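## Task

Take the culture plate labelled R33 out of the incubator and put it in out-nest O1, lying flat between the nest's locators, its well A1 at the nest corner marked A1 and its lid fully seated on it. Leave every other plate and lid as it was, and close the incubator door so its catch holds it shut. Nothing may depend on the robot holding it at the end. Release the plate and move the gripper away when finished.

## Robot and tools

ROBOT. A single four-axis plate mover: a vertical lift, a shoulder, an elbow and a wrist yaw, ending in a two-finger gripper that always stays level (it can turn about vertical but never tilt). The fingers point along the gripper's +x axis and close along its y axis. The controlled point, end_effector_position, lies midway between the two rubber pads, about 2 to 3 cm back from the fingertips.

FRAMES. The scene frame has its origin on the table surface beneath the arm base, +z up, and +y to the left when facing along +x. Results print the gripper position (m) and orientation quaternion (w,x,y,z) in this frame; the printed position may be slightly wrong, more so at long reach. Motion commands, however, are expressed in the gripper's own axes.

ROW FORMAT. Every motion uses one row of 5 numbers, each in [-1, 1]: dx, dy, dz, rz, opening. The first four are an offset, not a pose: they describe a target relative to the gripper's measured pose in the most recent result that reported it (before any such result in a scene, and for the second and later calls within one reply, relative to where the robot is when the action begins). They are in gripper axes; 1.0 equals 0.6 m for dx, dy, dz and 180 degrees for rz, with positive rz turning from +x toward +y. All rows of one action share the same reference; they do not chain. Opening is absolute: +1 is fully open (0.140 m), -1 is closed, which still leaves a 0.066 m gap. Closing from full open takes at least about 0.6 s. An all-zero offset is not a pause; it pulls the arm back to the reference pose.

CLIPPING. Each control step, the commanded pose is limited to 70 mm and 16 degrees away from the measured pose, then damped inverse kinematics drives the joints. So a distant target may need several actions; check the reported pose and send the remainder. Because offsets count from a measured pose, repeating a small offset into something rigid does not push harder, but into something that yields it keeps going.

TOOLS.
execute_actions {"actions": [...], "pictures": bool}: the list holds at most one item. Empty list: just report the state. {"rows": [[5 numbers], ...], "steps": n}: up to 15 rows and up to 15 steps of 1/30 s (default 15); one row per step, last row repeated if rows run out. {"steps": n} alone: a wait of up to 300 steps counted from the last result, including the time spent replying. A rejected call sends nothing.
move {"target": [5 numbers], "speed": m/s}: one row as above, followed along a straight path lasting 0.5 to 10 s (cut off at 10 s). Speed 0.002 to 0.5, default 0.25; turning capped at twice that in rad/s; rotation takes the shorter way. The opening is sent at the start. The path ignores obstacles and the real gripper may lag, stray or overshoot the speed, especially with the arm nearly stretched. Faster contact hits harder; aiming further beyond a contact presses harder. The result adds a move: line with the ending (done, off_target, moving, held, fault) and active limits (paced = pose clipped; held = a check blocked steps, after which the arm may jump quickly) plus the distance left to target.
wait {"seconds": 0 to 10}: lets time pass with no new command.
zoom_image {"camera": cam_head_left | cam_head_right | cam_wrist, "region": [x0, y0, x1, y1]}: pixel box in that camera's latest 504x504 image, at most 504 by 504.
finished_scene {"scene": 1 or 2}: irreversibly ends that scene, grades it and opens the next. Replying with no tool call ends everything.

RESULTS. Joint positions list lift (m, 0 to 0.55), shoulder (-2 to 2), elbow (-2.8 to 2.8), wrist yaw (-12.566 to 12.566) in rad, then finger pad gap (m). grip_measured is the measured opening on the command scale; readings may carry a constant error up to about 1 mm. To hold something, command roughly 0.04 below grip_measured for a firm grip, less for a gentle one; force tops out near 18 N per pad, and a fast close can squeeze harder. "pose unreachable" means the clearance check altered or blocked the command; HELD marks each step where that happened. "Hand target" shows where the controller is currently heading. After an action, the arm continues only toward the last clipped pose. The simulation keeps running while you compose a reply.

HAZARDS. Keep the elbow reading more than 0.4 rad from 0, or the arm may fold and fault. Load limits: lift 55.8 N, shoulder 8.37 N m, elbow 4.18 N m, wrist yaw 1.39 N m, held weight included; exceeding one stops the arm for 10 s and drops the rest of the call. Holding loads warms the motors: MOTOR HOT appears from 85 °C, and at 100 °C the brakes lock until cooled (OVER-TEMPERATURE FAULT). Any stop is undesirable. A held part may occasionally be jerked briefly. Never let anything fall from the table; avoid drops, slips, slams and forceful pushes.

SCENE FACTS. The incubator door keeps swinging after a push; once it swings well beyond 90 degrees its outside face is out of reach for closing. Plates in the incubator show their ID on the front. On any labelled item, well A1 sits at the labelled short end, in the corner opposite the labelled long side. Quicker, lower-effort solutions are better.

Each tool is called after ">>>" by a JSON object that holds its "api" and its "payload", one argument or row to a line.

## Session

>>> {"api": "execute_actions", "payload": {
  "actions": []
}}

Scene clock: 0.00 s of 9600.00 s.
end_effector_position=(+0.4222, -0.3688, +0.2493) grip_measured=+1.00 end_effector_quat_wxyz=(-0.162, -0.000, -0.000, +0.987)
Joint positions: [ 0.244 -0.967 -2.575  0.725  0.14 ]
Hand target: +0.422, -0.369, +0.249; -0.162, -0.000, -0.000, +0.987

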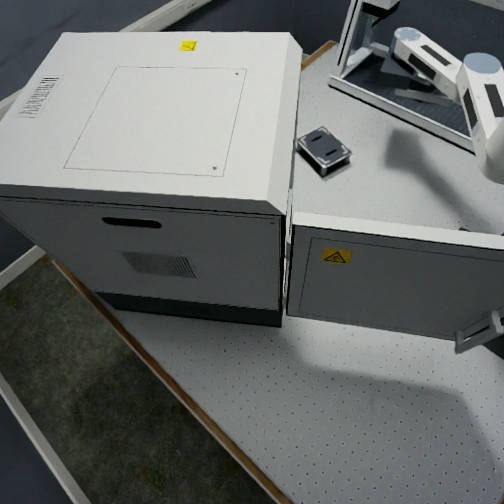

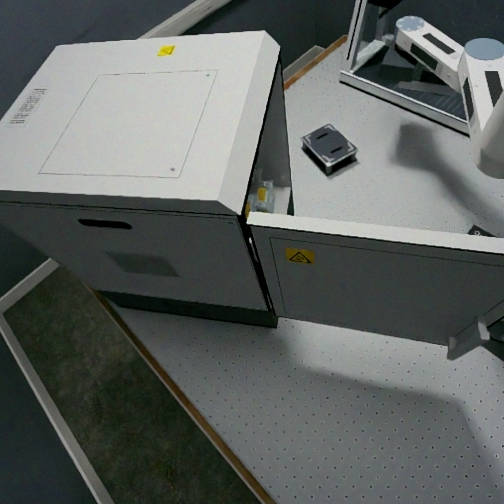

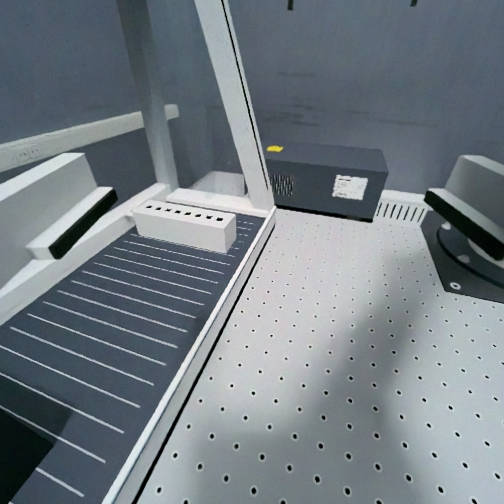

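>>> {"api": "move", "payload": {
  "target": [-0.372,-0.357,-0.142,0.817,0.2],
  "speed": 0.4
}}

>>> {"api": "move", "payload": {
  "target": [-0.413,0.48,0.243,0.264,0.2]
}}

>>> {"api": "zoom_image", "payload": {
  "camera": "cam_wrist",
  "region": [80,0,420,300]
}}

Scene clock: 12.17 s of 9600.00 s.
end_effector_position=(+0.5655, -0.0945, +0.1641) grip_measured=+0.20 end_effector_quat_wxyz=(+0.992, +0.000, +0.000, -0.125)
Joint positions: [ 0.159 -1.146 -1.045  1.941  0.11 ]
Hand target: +0.565, -0.095, +0.164; +0.992, +0.000, +0.000, -0.125
Off the commanded pose: 0.000 m, 0 deg.
After step 90, 5.57 s passed at rest.
move: done

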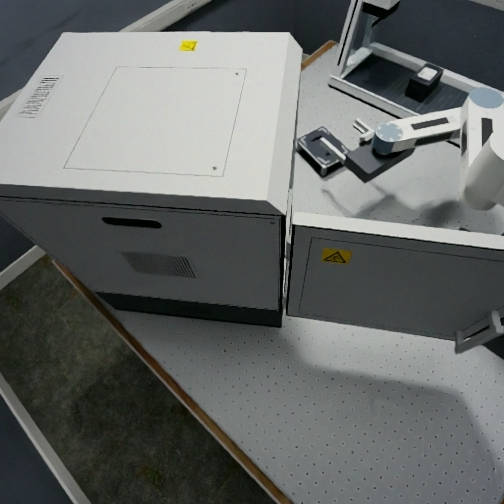

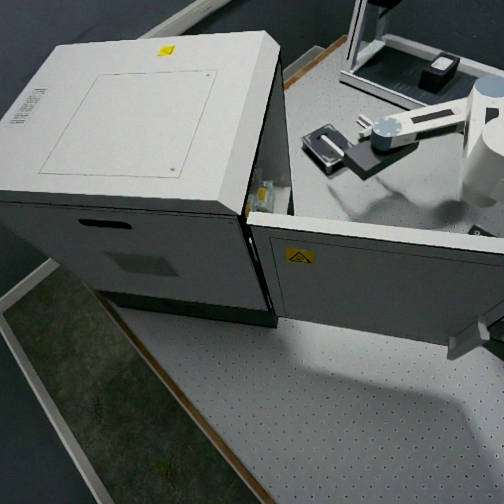

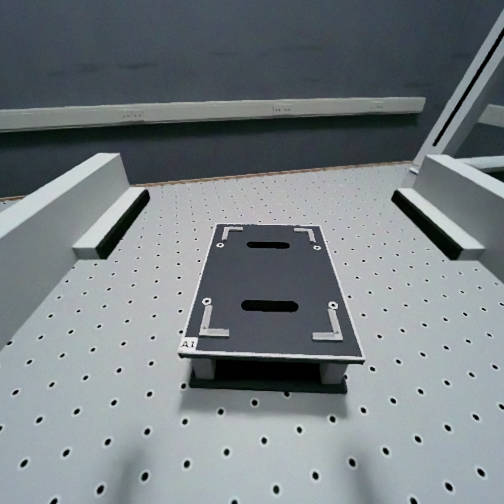

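Scene clock: 14.23 s of 9600.00 s.
end_effector_position=(+0.3969, +0.2459, +0.3100) grip_measured=+0.20 end_effector_quat_wxyz=(+0.958, +0.000, +0.000, +0.286)
Joint positions: [ 0.305  0.019 -0.771  1.331  0.11 ]
Hand target: +0.397, +0.246, +0.310; +0.958, +0.000, +0.000, +0.286
Off the commanded pose: 0.000 m, 0 deg.
move: done

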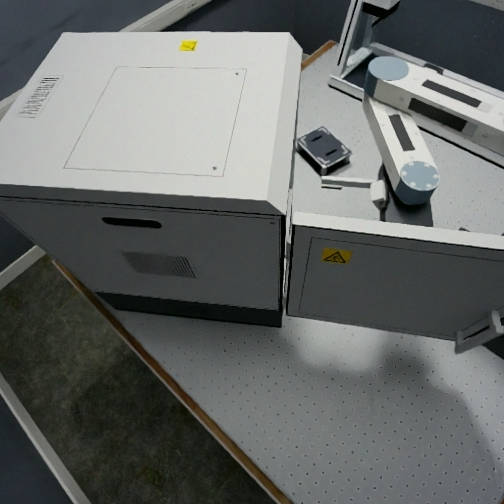

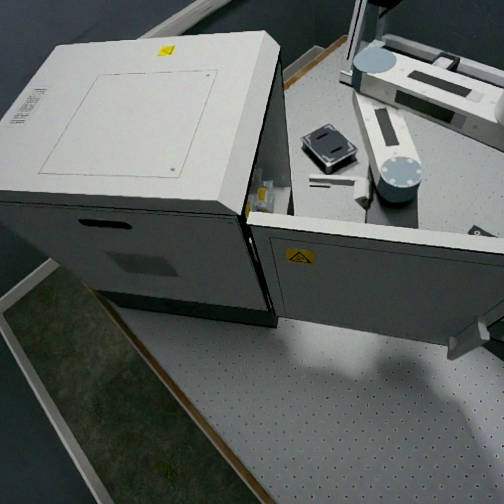

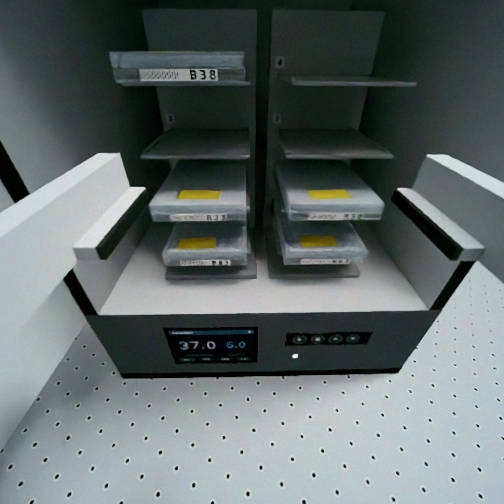

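Region (80, 0, 420, 300) of cam_wrist's 504x504 image, scaled by 1.482, with more detail than that image has; it fills the top 445 rows of this view, and the rest is white.

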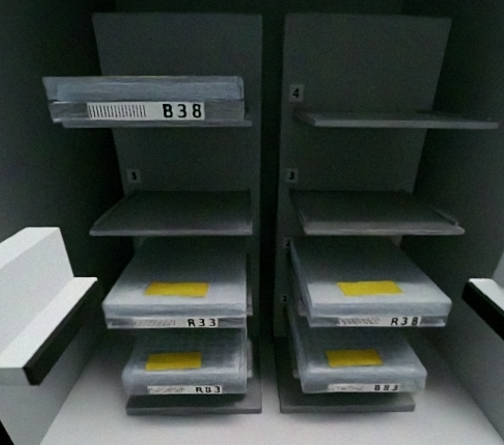

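>>> {"api": "move", "payload": {
  "target": [0.06,0.095,-0.107,0.005,0]
}}

>>> {"api": "move", "payload": {
  "target": [0.1,0,0,0,0],
  "speed": 0.1
}}

Scene clock: 21.27 s of 9600.00 s.
end_effector_position=(+0.3958, +0.3134, +0.2457) grip_measured=+0.00 end_effector_quat_wxyz=(+0.956, +0.000, +0.000, +0.293)
Joint positions: [ 0.241  0.228 -1.024  1.391  0.103]
Hand target: +0.396, +0.313, +0.246; +0.956, +0.000, +0.000, +0.293
Off the commanded pose: 0.000 m, 0 deg.
After step 90, 3.27 s passed at rest.
move: done

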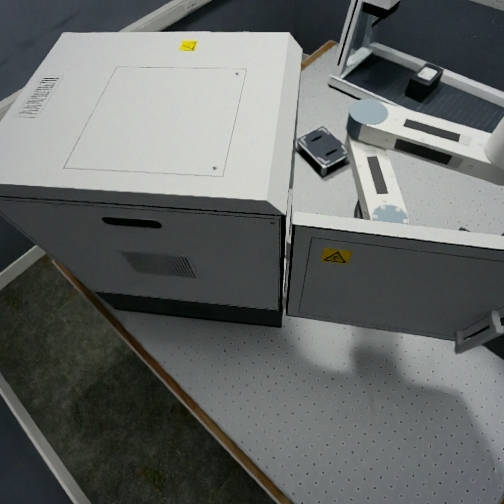

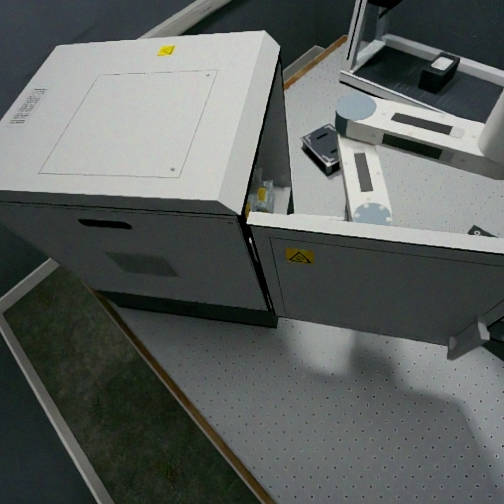

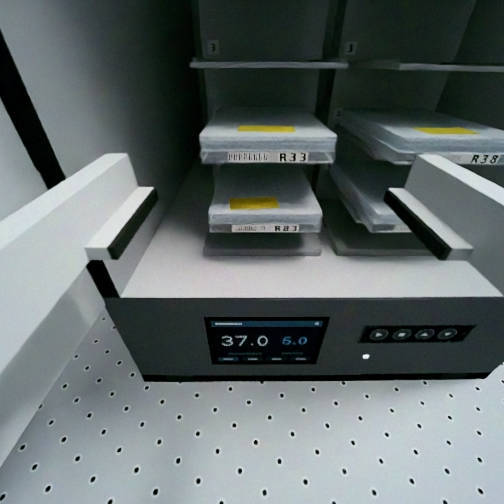

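Scene clock: 22.17 s of 9600.00 s.
end_effector_position=(+0.4457, +0.3469, +0.2457) grip_measured=+0.00 end_effector_quat_wxyz=(+0.956, +0.000, +0.000, +0.293)
Joint positions: [ 0.241  0.216 -1.269  1.647  0.103]
Hand target: +0.446, +0.347, +0.246; +0.956, +0.000, +0.000, +0.293
Off the commanded pose: 0.000 m, 0 deg.
move: done

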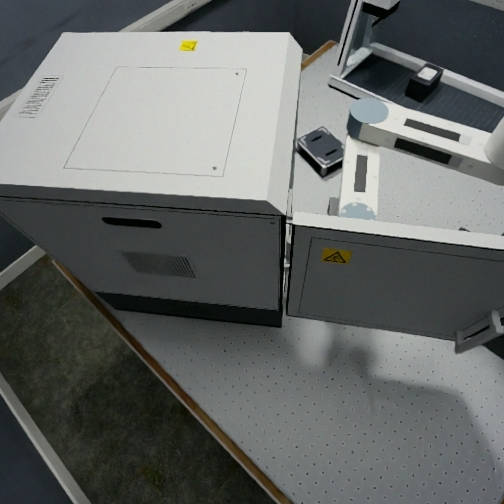

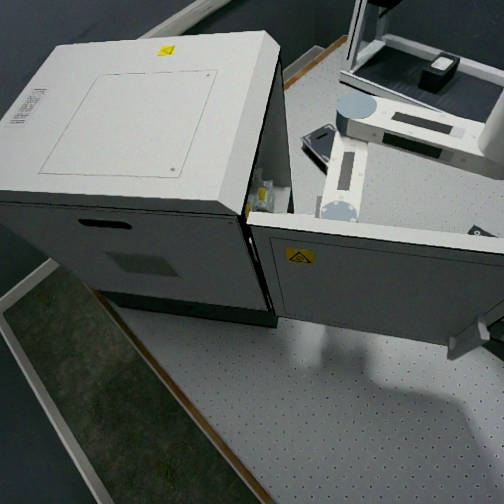

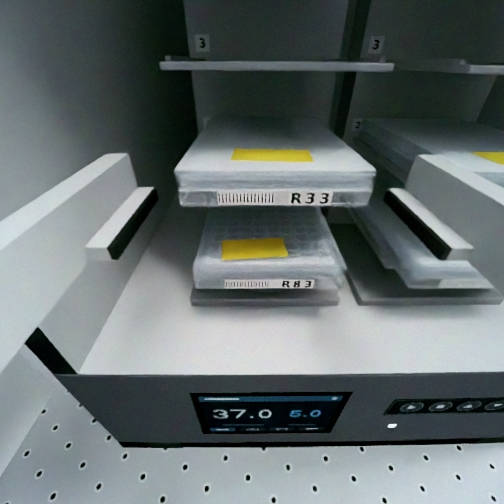

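>>> {"api": "move", "payload": {
  "target": [-0.002,-0.0025,0,0,-0.15]
}}

>>> {"api": "move", "payload": {
  "target": [0.137,0,0,0,-0.15],
  "speed": 0.04
}}

>>> {"api": "move", "payload": {
  "target": [0,0,0,0,-0.4]
}}

Scene clock: 28.73 s of 9600.00 s.
end_effector_position=(+0.4455, +0.3450, +0.2457) grip_measured=-0.15 end_effector_quat_wxyz=(+0.956, +0.000, +0.000, +0.293)
Joint positions: [ 0.241  0.21  -1.26   1.645  0.097]
Hand target: +0.446, +0.345, +0.246; +0.956, +0.000, +0.000, +0.293
Off the commanded pose: 0.000 m, 0 deg.
After step 90, 2.87 s passed at rest.
move: done

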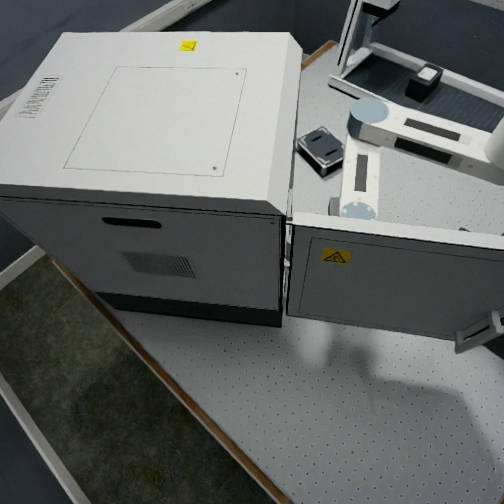

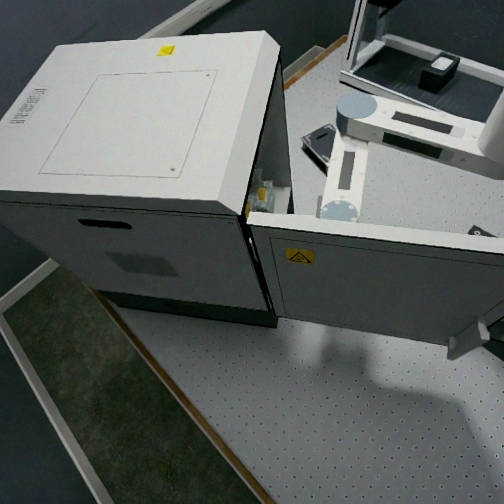

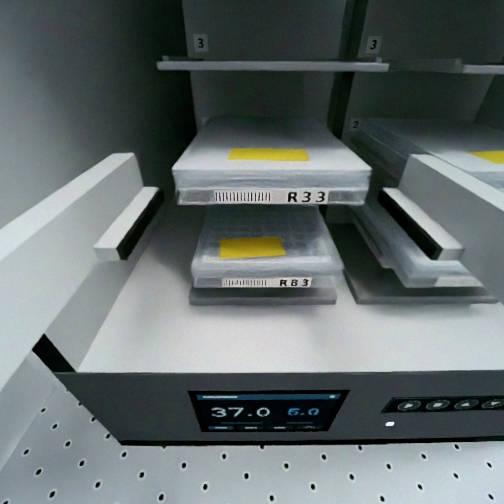

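Scene clock: 31.03 s of 9600.00 s.
end_effector_position=(+0.5137, +0.3910, +0.2457) grip_measured=-0.15 end_effector_quat_wxyz=(+0.956, +0.000, +0.000, +0.293)
Joint positions: [ 0.241  0.279 -1.655  1.97   0.097]
Hand target: +0.514, +0.391, +0.246; +0.956, +0.000, +0.000, +0.293
Off the commanded pose: 0.000 m, 0 deg.
move: done

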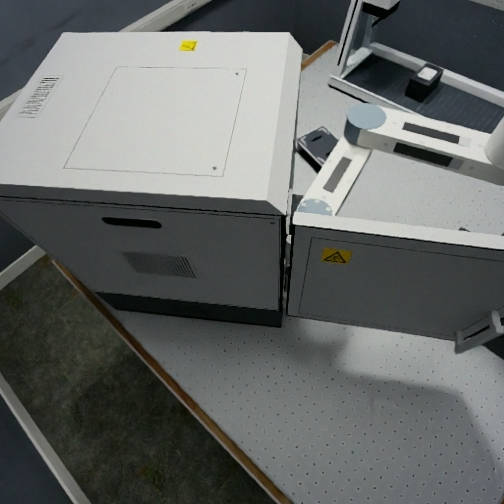

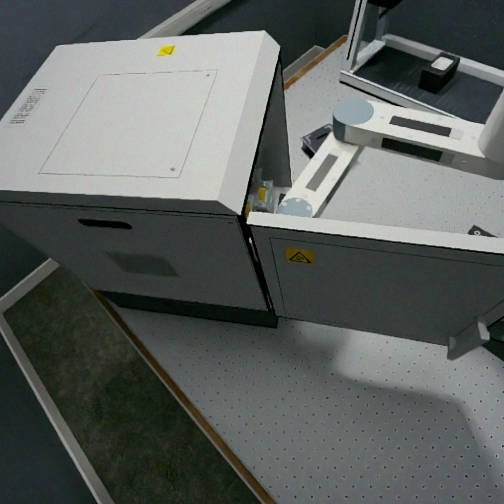

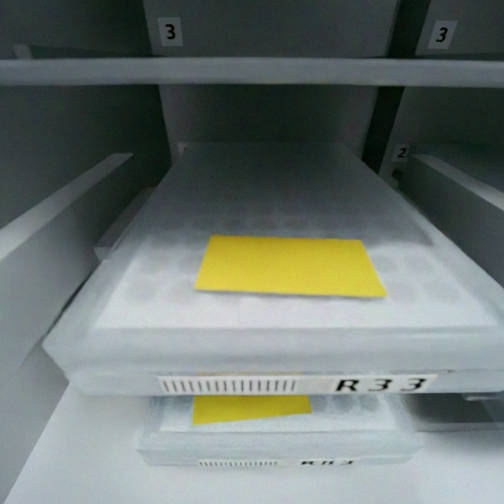

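Scene clock: 31.53 s of 9600.00 s.
end_effector_position=(+0.5137, +0.3909, +0.2457) grip_measured=-0.40 end_effector_quat_wxyz=(+0.956, +0.000, +0.000, +0.293)
Joint positions: [ 0.241  0.279 -1.655  1.97   0.088]
Hand target: +0.514, +0.391, +0.246; +0.956, +0.000, +0.000, +0.293
Off the commanded pose: 0.000 m, 0 deg.
move: done

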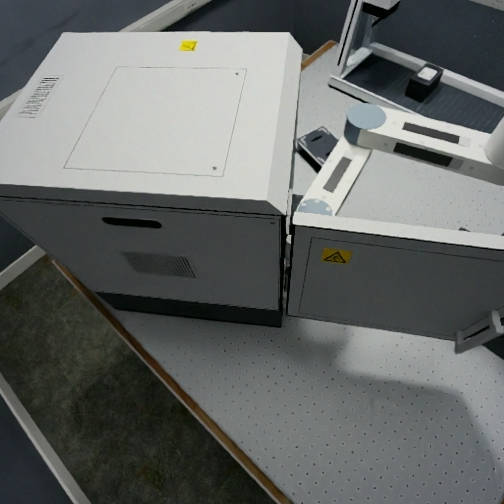

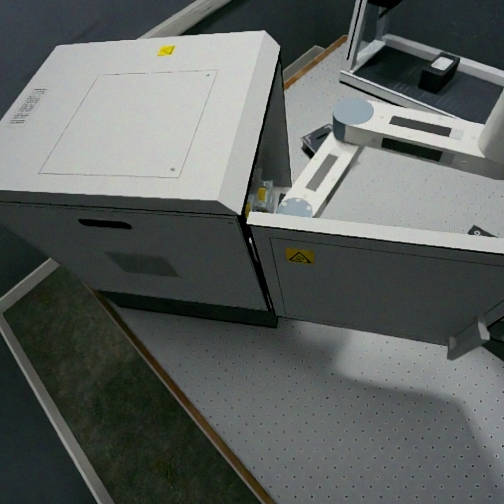

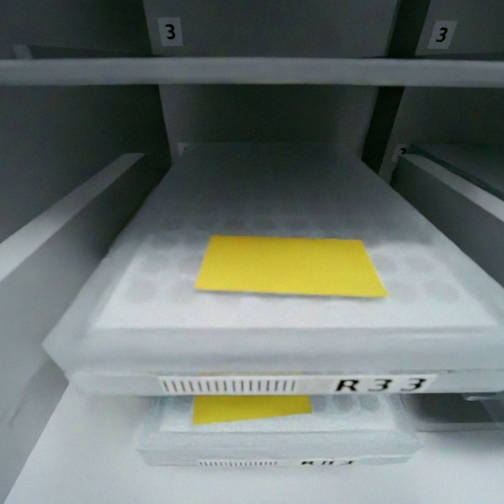

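>>> {"api": "move", "payload": {
  "target": [0,0.0015,0,0,-0.52]
}}

>>> {"api": "move", "payload": {
  "target": [0,0,0.01,0,-0.52],
  "speed": 0.03
}}

>>> {"api": "move", "payload": {
  "target": [-0.35,0,0,0,-0.52],
  "speed": 0.12
}}

>>> {"api": "move", "payload": {
  "target": [0,-0.758,-0.2,-0.28,-0.52],
  "speed": 0.2
}}

>>> {"api": "move", "payload": {
  "target": [0.09,-0.003,-0.085,0,-0.52],
  "speed": 0.08
}}

Scene clock: 42.87 s of 9600.00 s.
end_effector_position=(+0.5133, +0.3916, +0.2457) grip_measured=-0.47 end_effector_quat_wxyz=(+0.956, +0.000, +0.000, +0.293)
Joint positions: [ 0.241  0.282 -1.657  1.969  0.086]
Hand target: +0.513, +0.392, +0.246; +0.956, +0.000, +0.000, +0.293
Off the commanded pose: 0.000 m, 0 deg.
After step 90, 7.63 s passed at rest.
move: done

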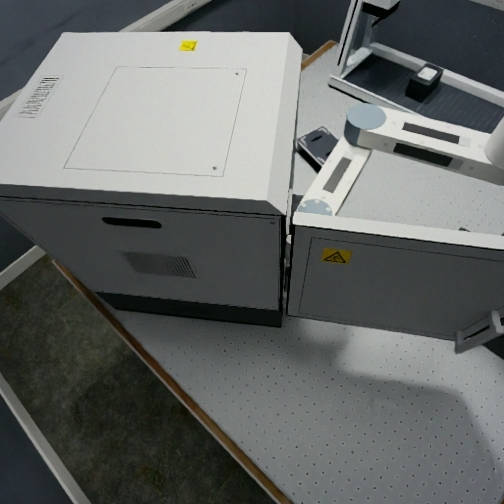

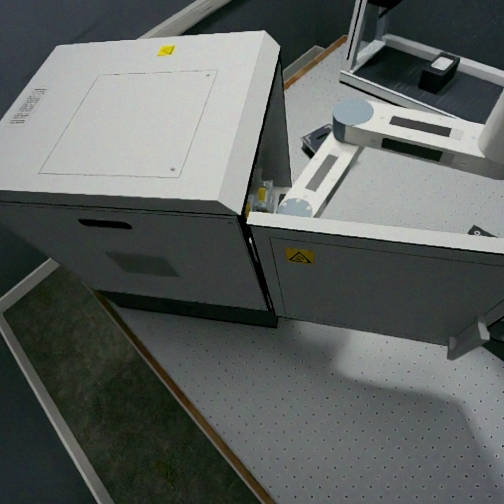

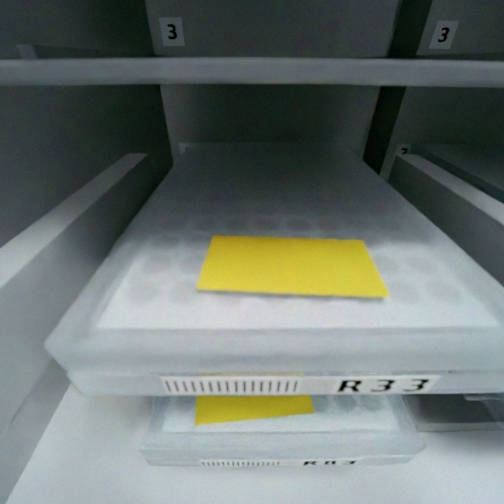

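Scene clock: 43.57 s of 9600.00 s.
end_effector_position=(+0.5133, +0.3916, +0.2517) grip_measured=-0.47 end_effector_quat_wxyz=(+0.956, +0.000, +0.000, +0.293)
Joint positions: [ 0.247  0.282 -1.657  1.969  0.086]
Hand target: +0.513, +0.392, +0.252; +0.956, +0.000, +0.000, +0.293
Off the commanded pose: 0.000 m, 0 deg.
move: done

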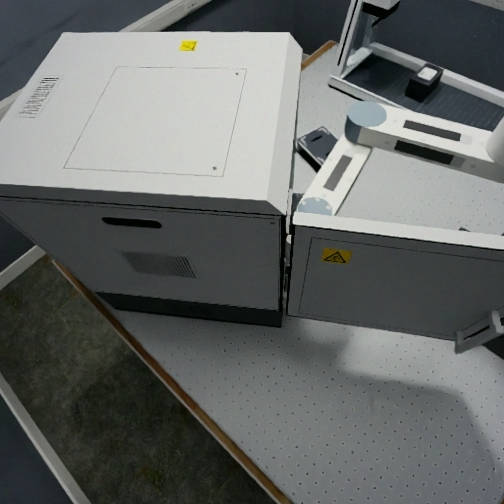

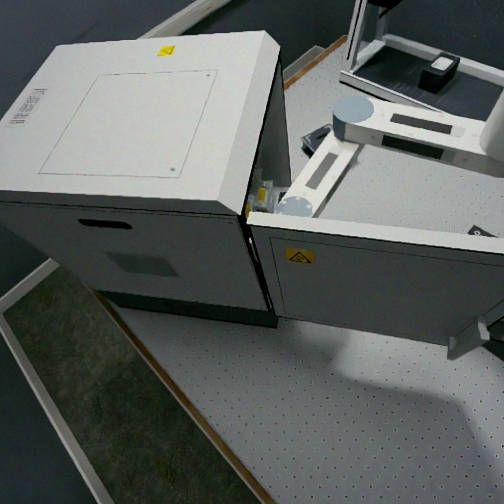

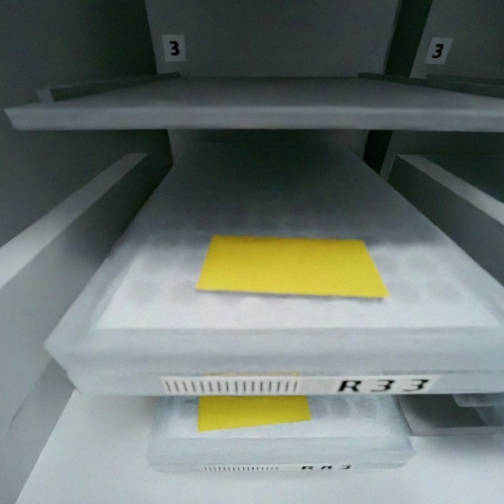

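Scene clock: 45.60 s of 9600.00 s.
end_effector_position=(+0.3392, +0.2742, +0.2517) grip_measured=-0.47 end_effector_quat_wxyz=(+0.956, +0.000, +0.000, +0.293)
Joint positions: [ 0.247  0.334 -0.782  1.042  0.086]
Hand target: +0.339, +0.274, +0.252; +0.956, +0.000, +0.000, +0.293
Off the commanded pose: 0.000 m, 0 deg.
move: done

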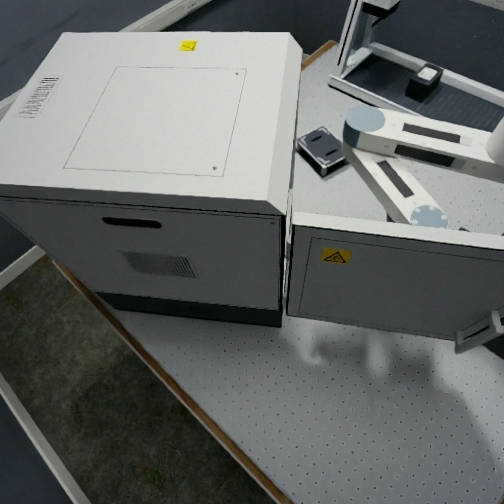

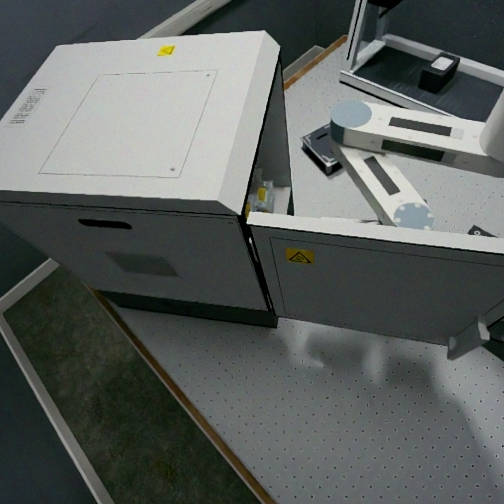

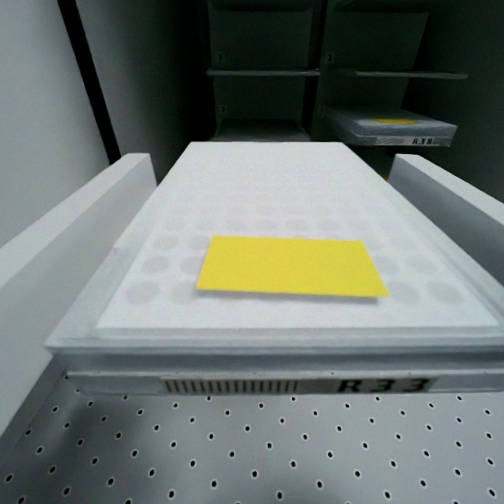

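Scene clock: 48.27 s of 9600.00 s.
end_effector_position=(+0.5935, -0.1029, +0.1316) grip_measured=-0.47 end_effector_quat_wxyz=(+0.990, +0.000, +0.000, -0.143)
Joint positions: [ 0.127 -1.086 -1.18   1.98   0.086]
Hand target: +0.594, -0.103, +0.132; +0.990, +0.000, +0.000, -0.142
Off the commanded pose: 0.000 m, 0 deg.
move: done

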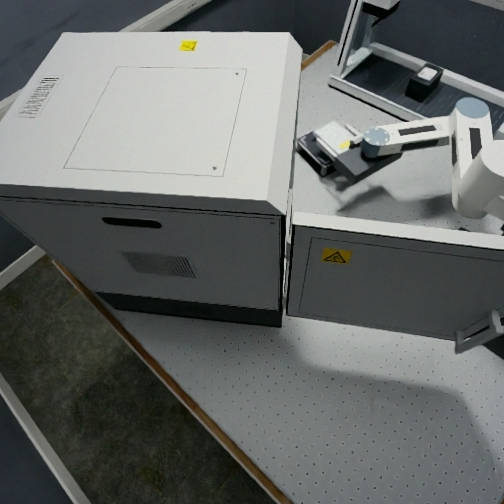

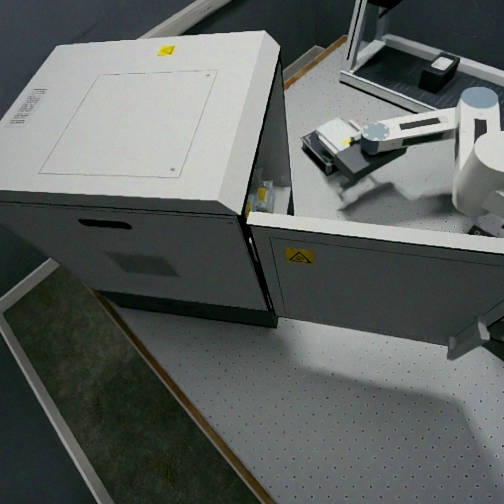

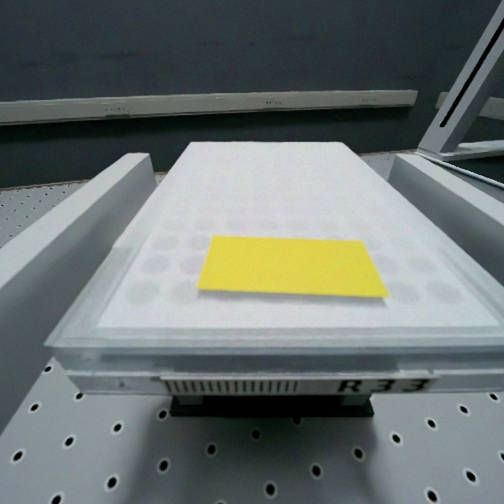

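Scene clock: 49.47 s of 9600.00 s.
end_effector_position=(+0.6448, -0.1200, +0.0806) grip_measured=-0.47 end_effector_quat_wxyz=(+0.990, +0.000, +0.000, -0.143)
Joint positions: [ 0.076 -0.997 -1.444  2.154  0.086]
Hand target: +0.645, -0.120, +0.081; +0.990, +0.000, +0.000, -0.143
Off the commanded pose: 0.000 m, 0 deg.
move: done

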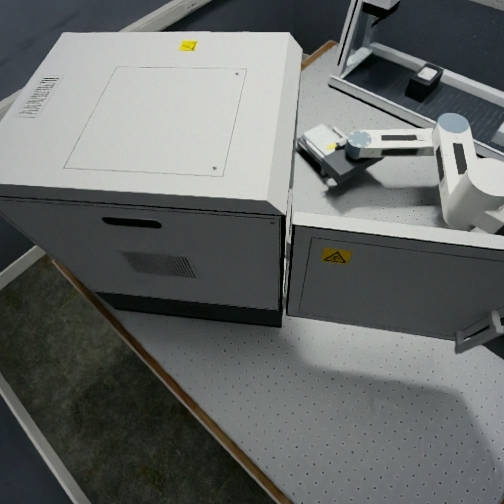

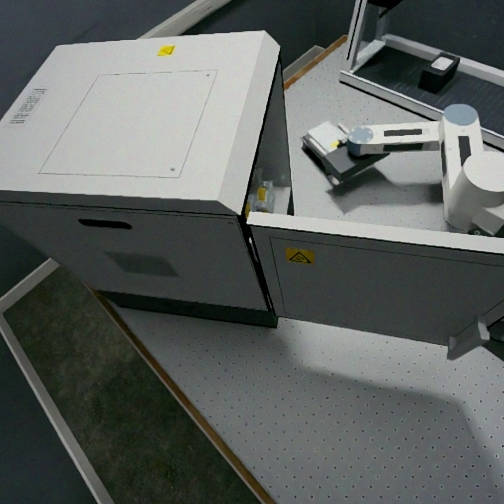

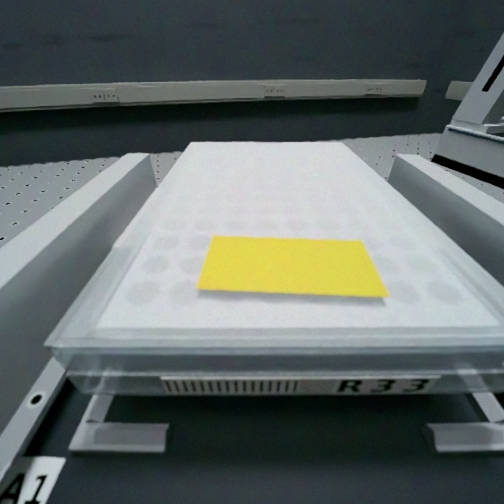

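>>> {"api": "move", "payload": {
  "target": [-0.001,-0.002,-0.0137,-0.003,-0.52],
  "speed": 0.02
}}

Scene clock: 53.03 s of 9600.00 s.
end_effector_position=(+0.6440, -0.1209, +0.0723) grip_measured=-0.47 end_effector_quat_wxyz=(+0.989, +0.000, +0.000, -0.147)
Joint positions: [ 0.067 -0.997 -1.441  2.143  0.086]
Hand target: +0.644, -0.121, +0.072; +0.989, +0.000, +0.000, -0.147
Off the commanded pose: 0.000 m, 0 deg.
move: done

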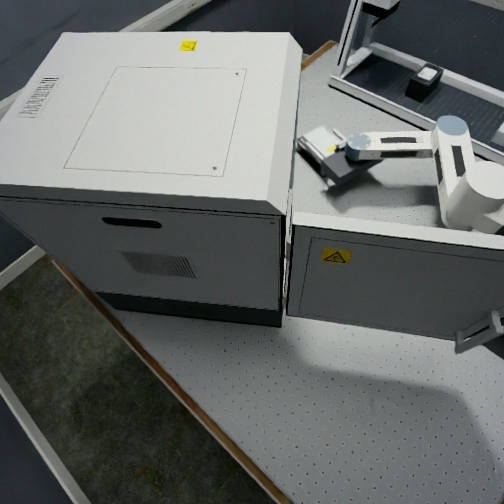

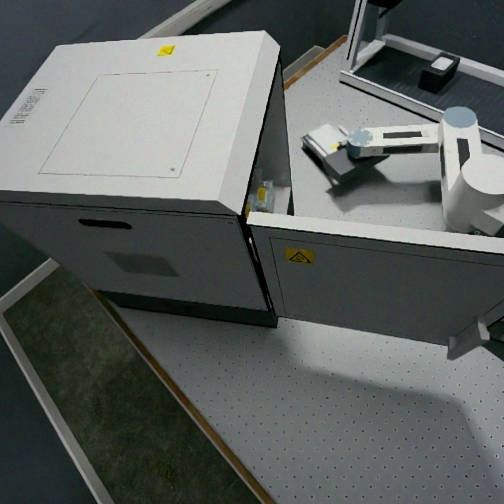

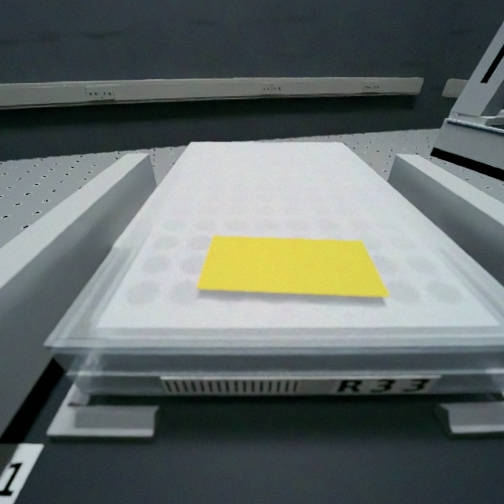

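>>> {"api": "move", "payload": {
  "target": [-0.0005,-0.0005,-0.0092,-0.001,-0.52],
  "speed": 0.01
}}

>>> {"api": "move", "payload": {
  "target": [0,0,0.001,0,0.2]
}}

>>> {"api": "move", "payload": {
  "target": [0,0,0.06,0,0.2],
  "speed": 0.08
}}

>>> {"api": "move", "payload": {
  "target": [-0.15,0,0.1,0,0.2]
}}

Scene clock: 64.50 s of 9600.00 s.
end_effector_position=(+0.6435, -0.1211, +0.0673) grip_measured=-0.47 end_effector_quat_wxyz=(+0.989, +0.000, +0.000, -0.149)
Joint positions: [ 0.062 -0.998 -1.44   2.139  0.086]
Hand target: +0.644, -0.121, +0.067; +0.989, +0.000, +0.000, -0.149
Off the commanded pose: 0.001 m, 0 deg.
After step 90, 7.70 s passed at rest.
move: done

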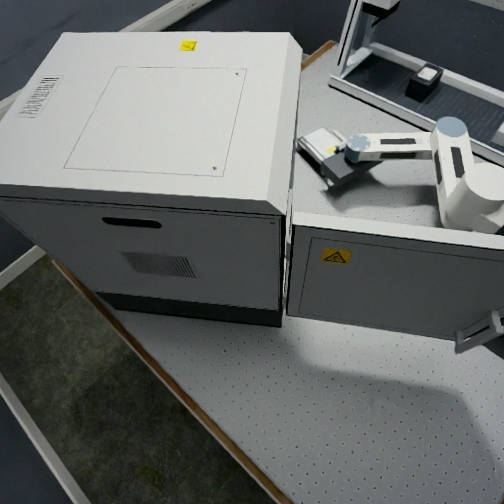

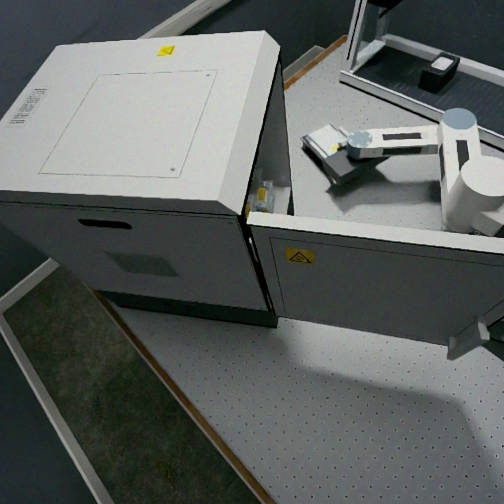

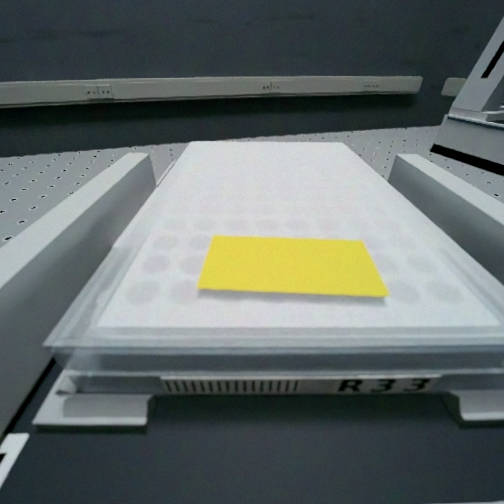

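Scene clock: 65.20 s of 9600.00 s.
end_effector_position=(+0.6435, -0.1212, +0.0679) grip_measured=+0.20 end_effector_quat_wxyz=(+0.989, +0.000, +0.000, -0.149)
Joint positions: [ 0.063 -0.998 -1.44   2.139  0.11 ]
Hand target: +0.644, -0.121, +0.068; +0.989, +0.000, +0.000, -0.149
Off the commanded pose: 0.000 m, 0 deg.
move: done

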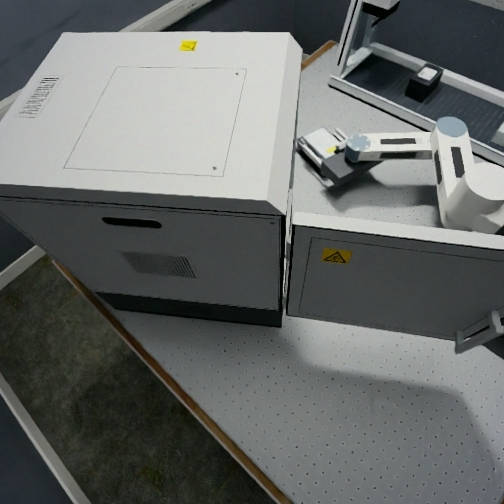

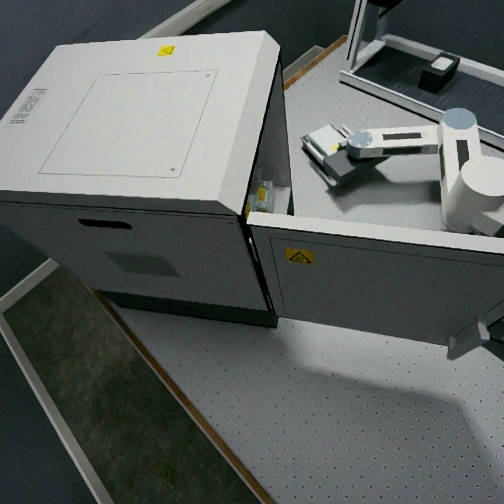

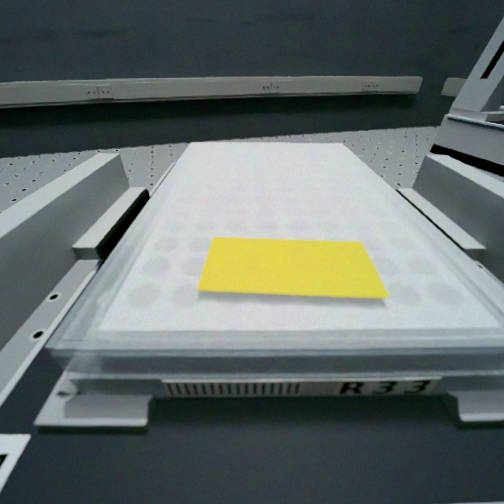

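Scene clock: 65.93 s of 9600.00 s.
end_effector_position=(+0.6435, -0.1212, +0.1039) grip_measured=+0.20 end_effector_quat_wxyz=(+0.989, +0.000, +0.000, -0.149)
Joint positions: [ 0.099 -0.998 -1.44   2.139  0.11 ]
Hand target: +0.644, -0.121, +0.104; +0.989, +0.000, +0.000, -0.149
Off the commanded pose: 0.000 m, 0 deg.
move: done

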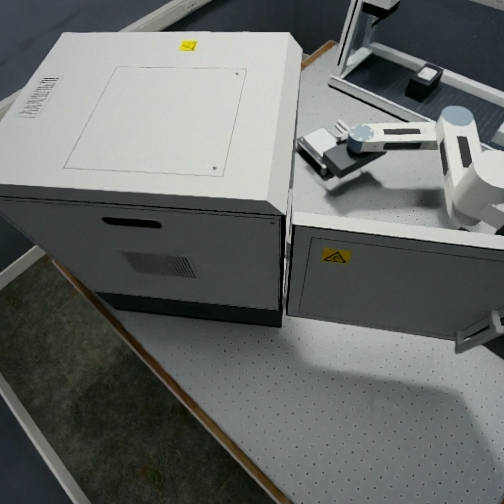

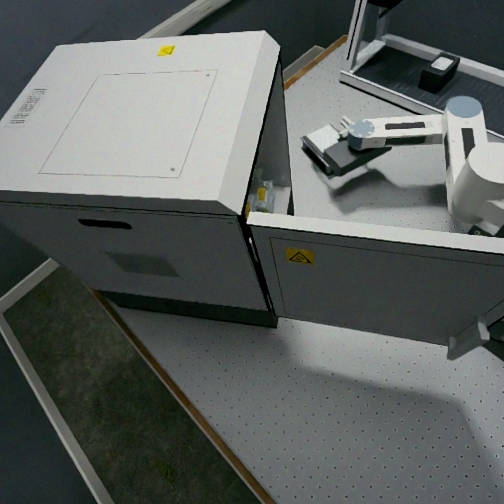

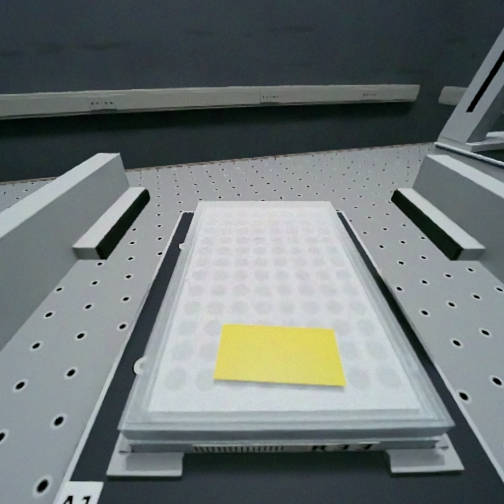

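Scene clock: 66.73 s of 9600.00 s.
end_effector_position=(+0.5575, -0.0945, +0.1640) grip_measured=+0.20 end_effector_quat_wxyz=(+0.989, +0.000, +0.000, -0.149)
Joint positions: [ 0.159 -1.138 -1.012  1.852  0.11 ]
Hand target: +0.558, -0.095, +0.164; +0.989, +0.000, +0.000, -0.149
Off the commanded pose: 0.000 m, 0 deg.
move: done

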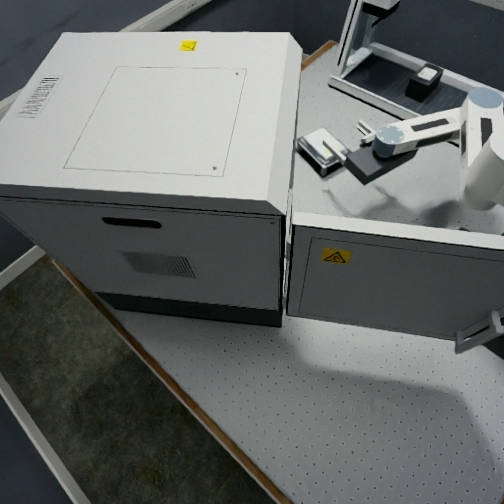

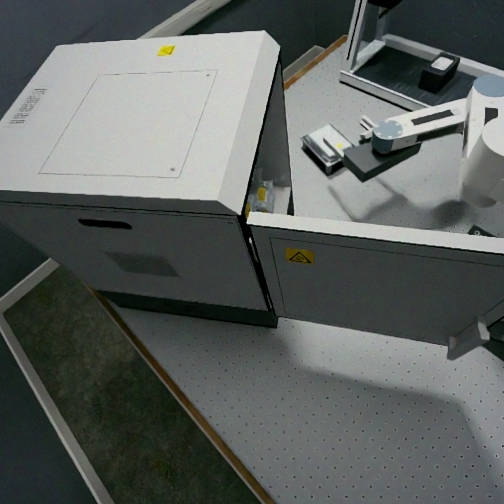

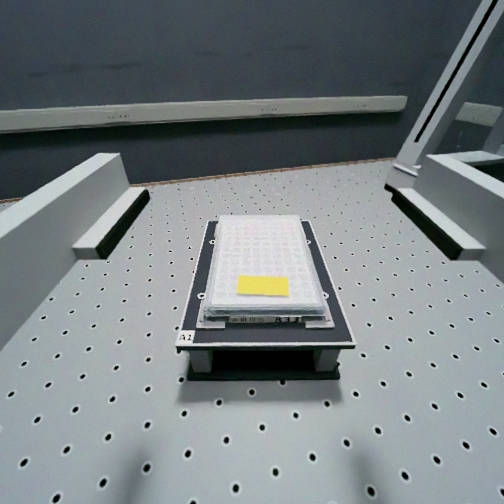

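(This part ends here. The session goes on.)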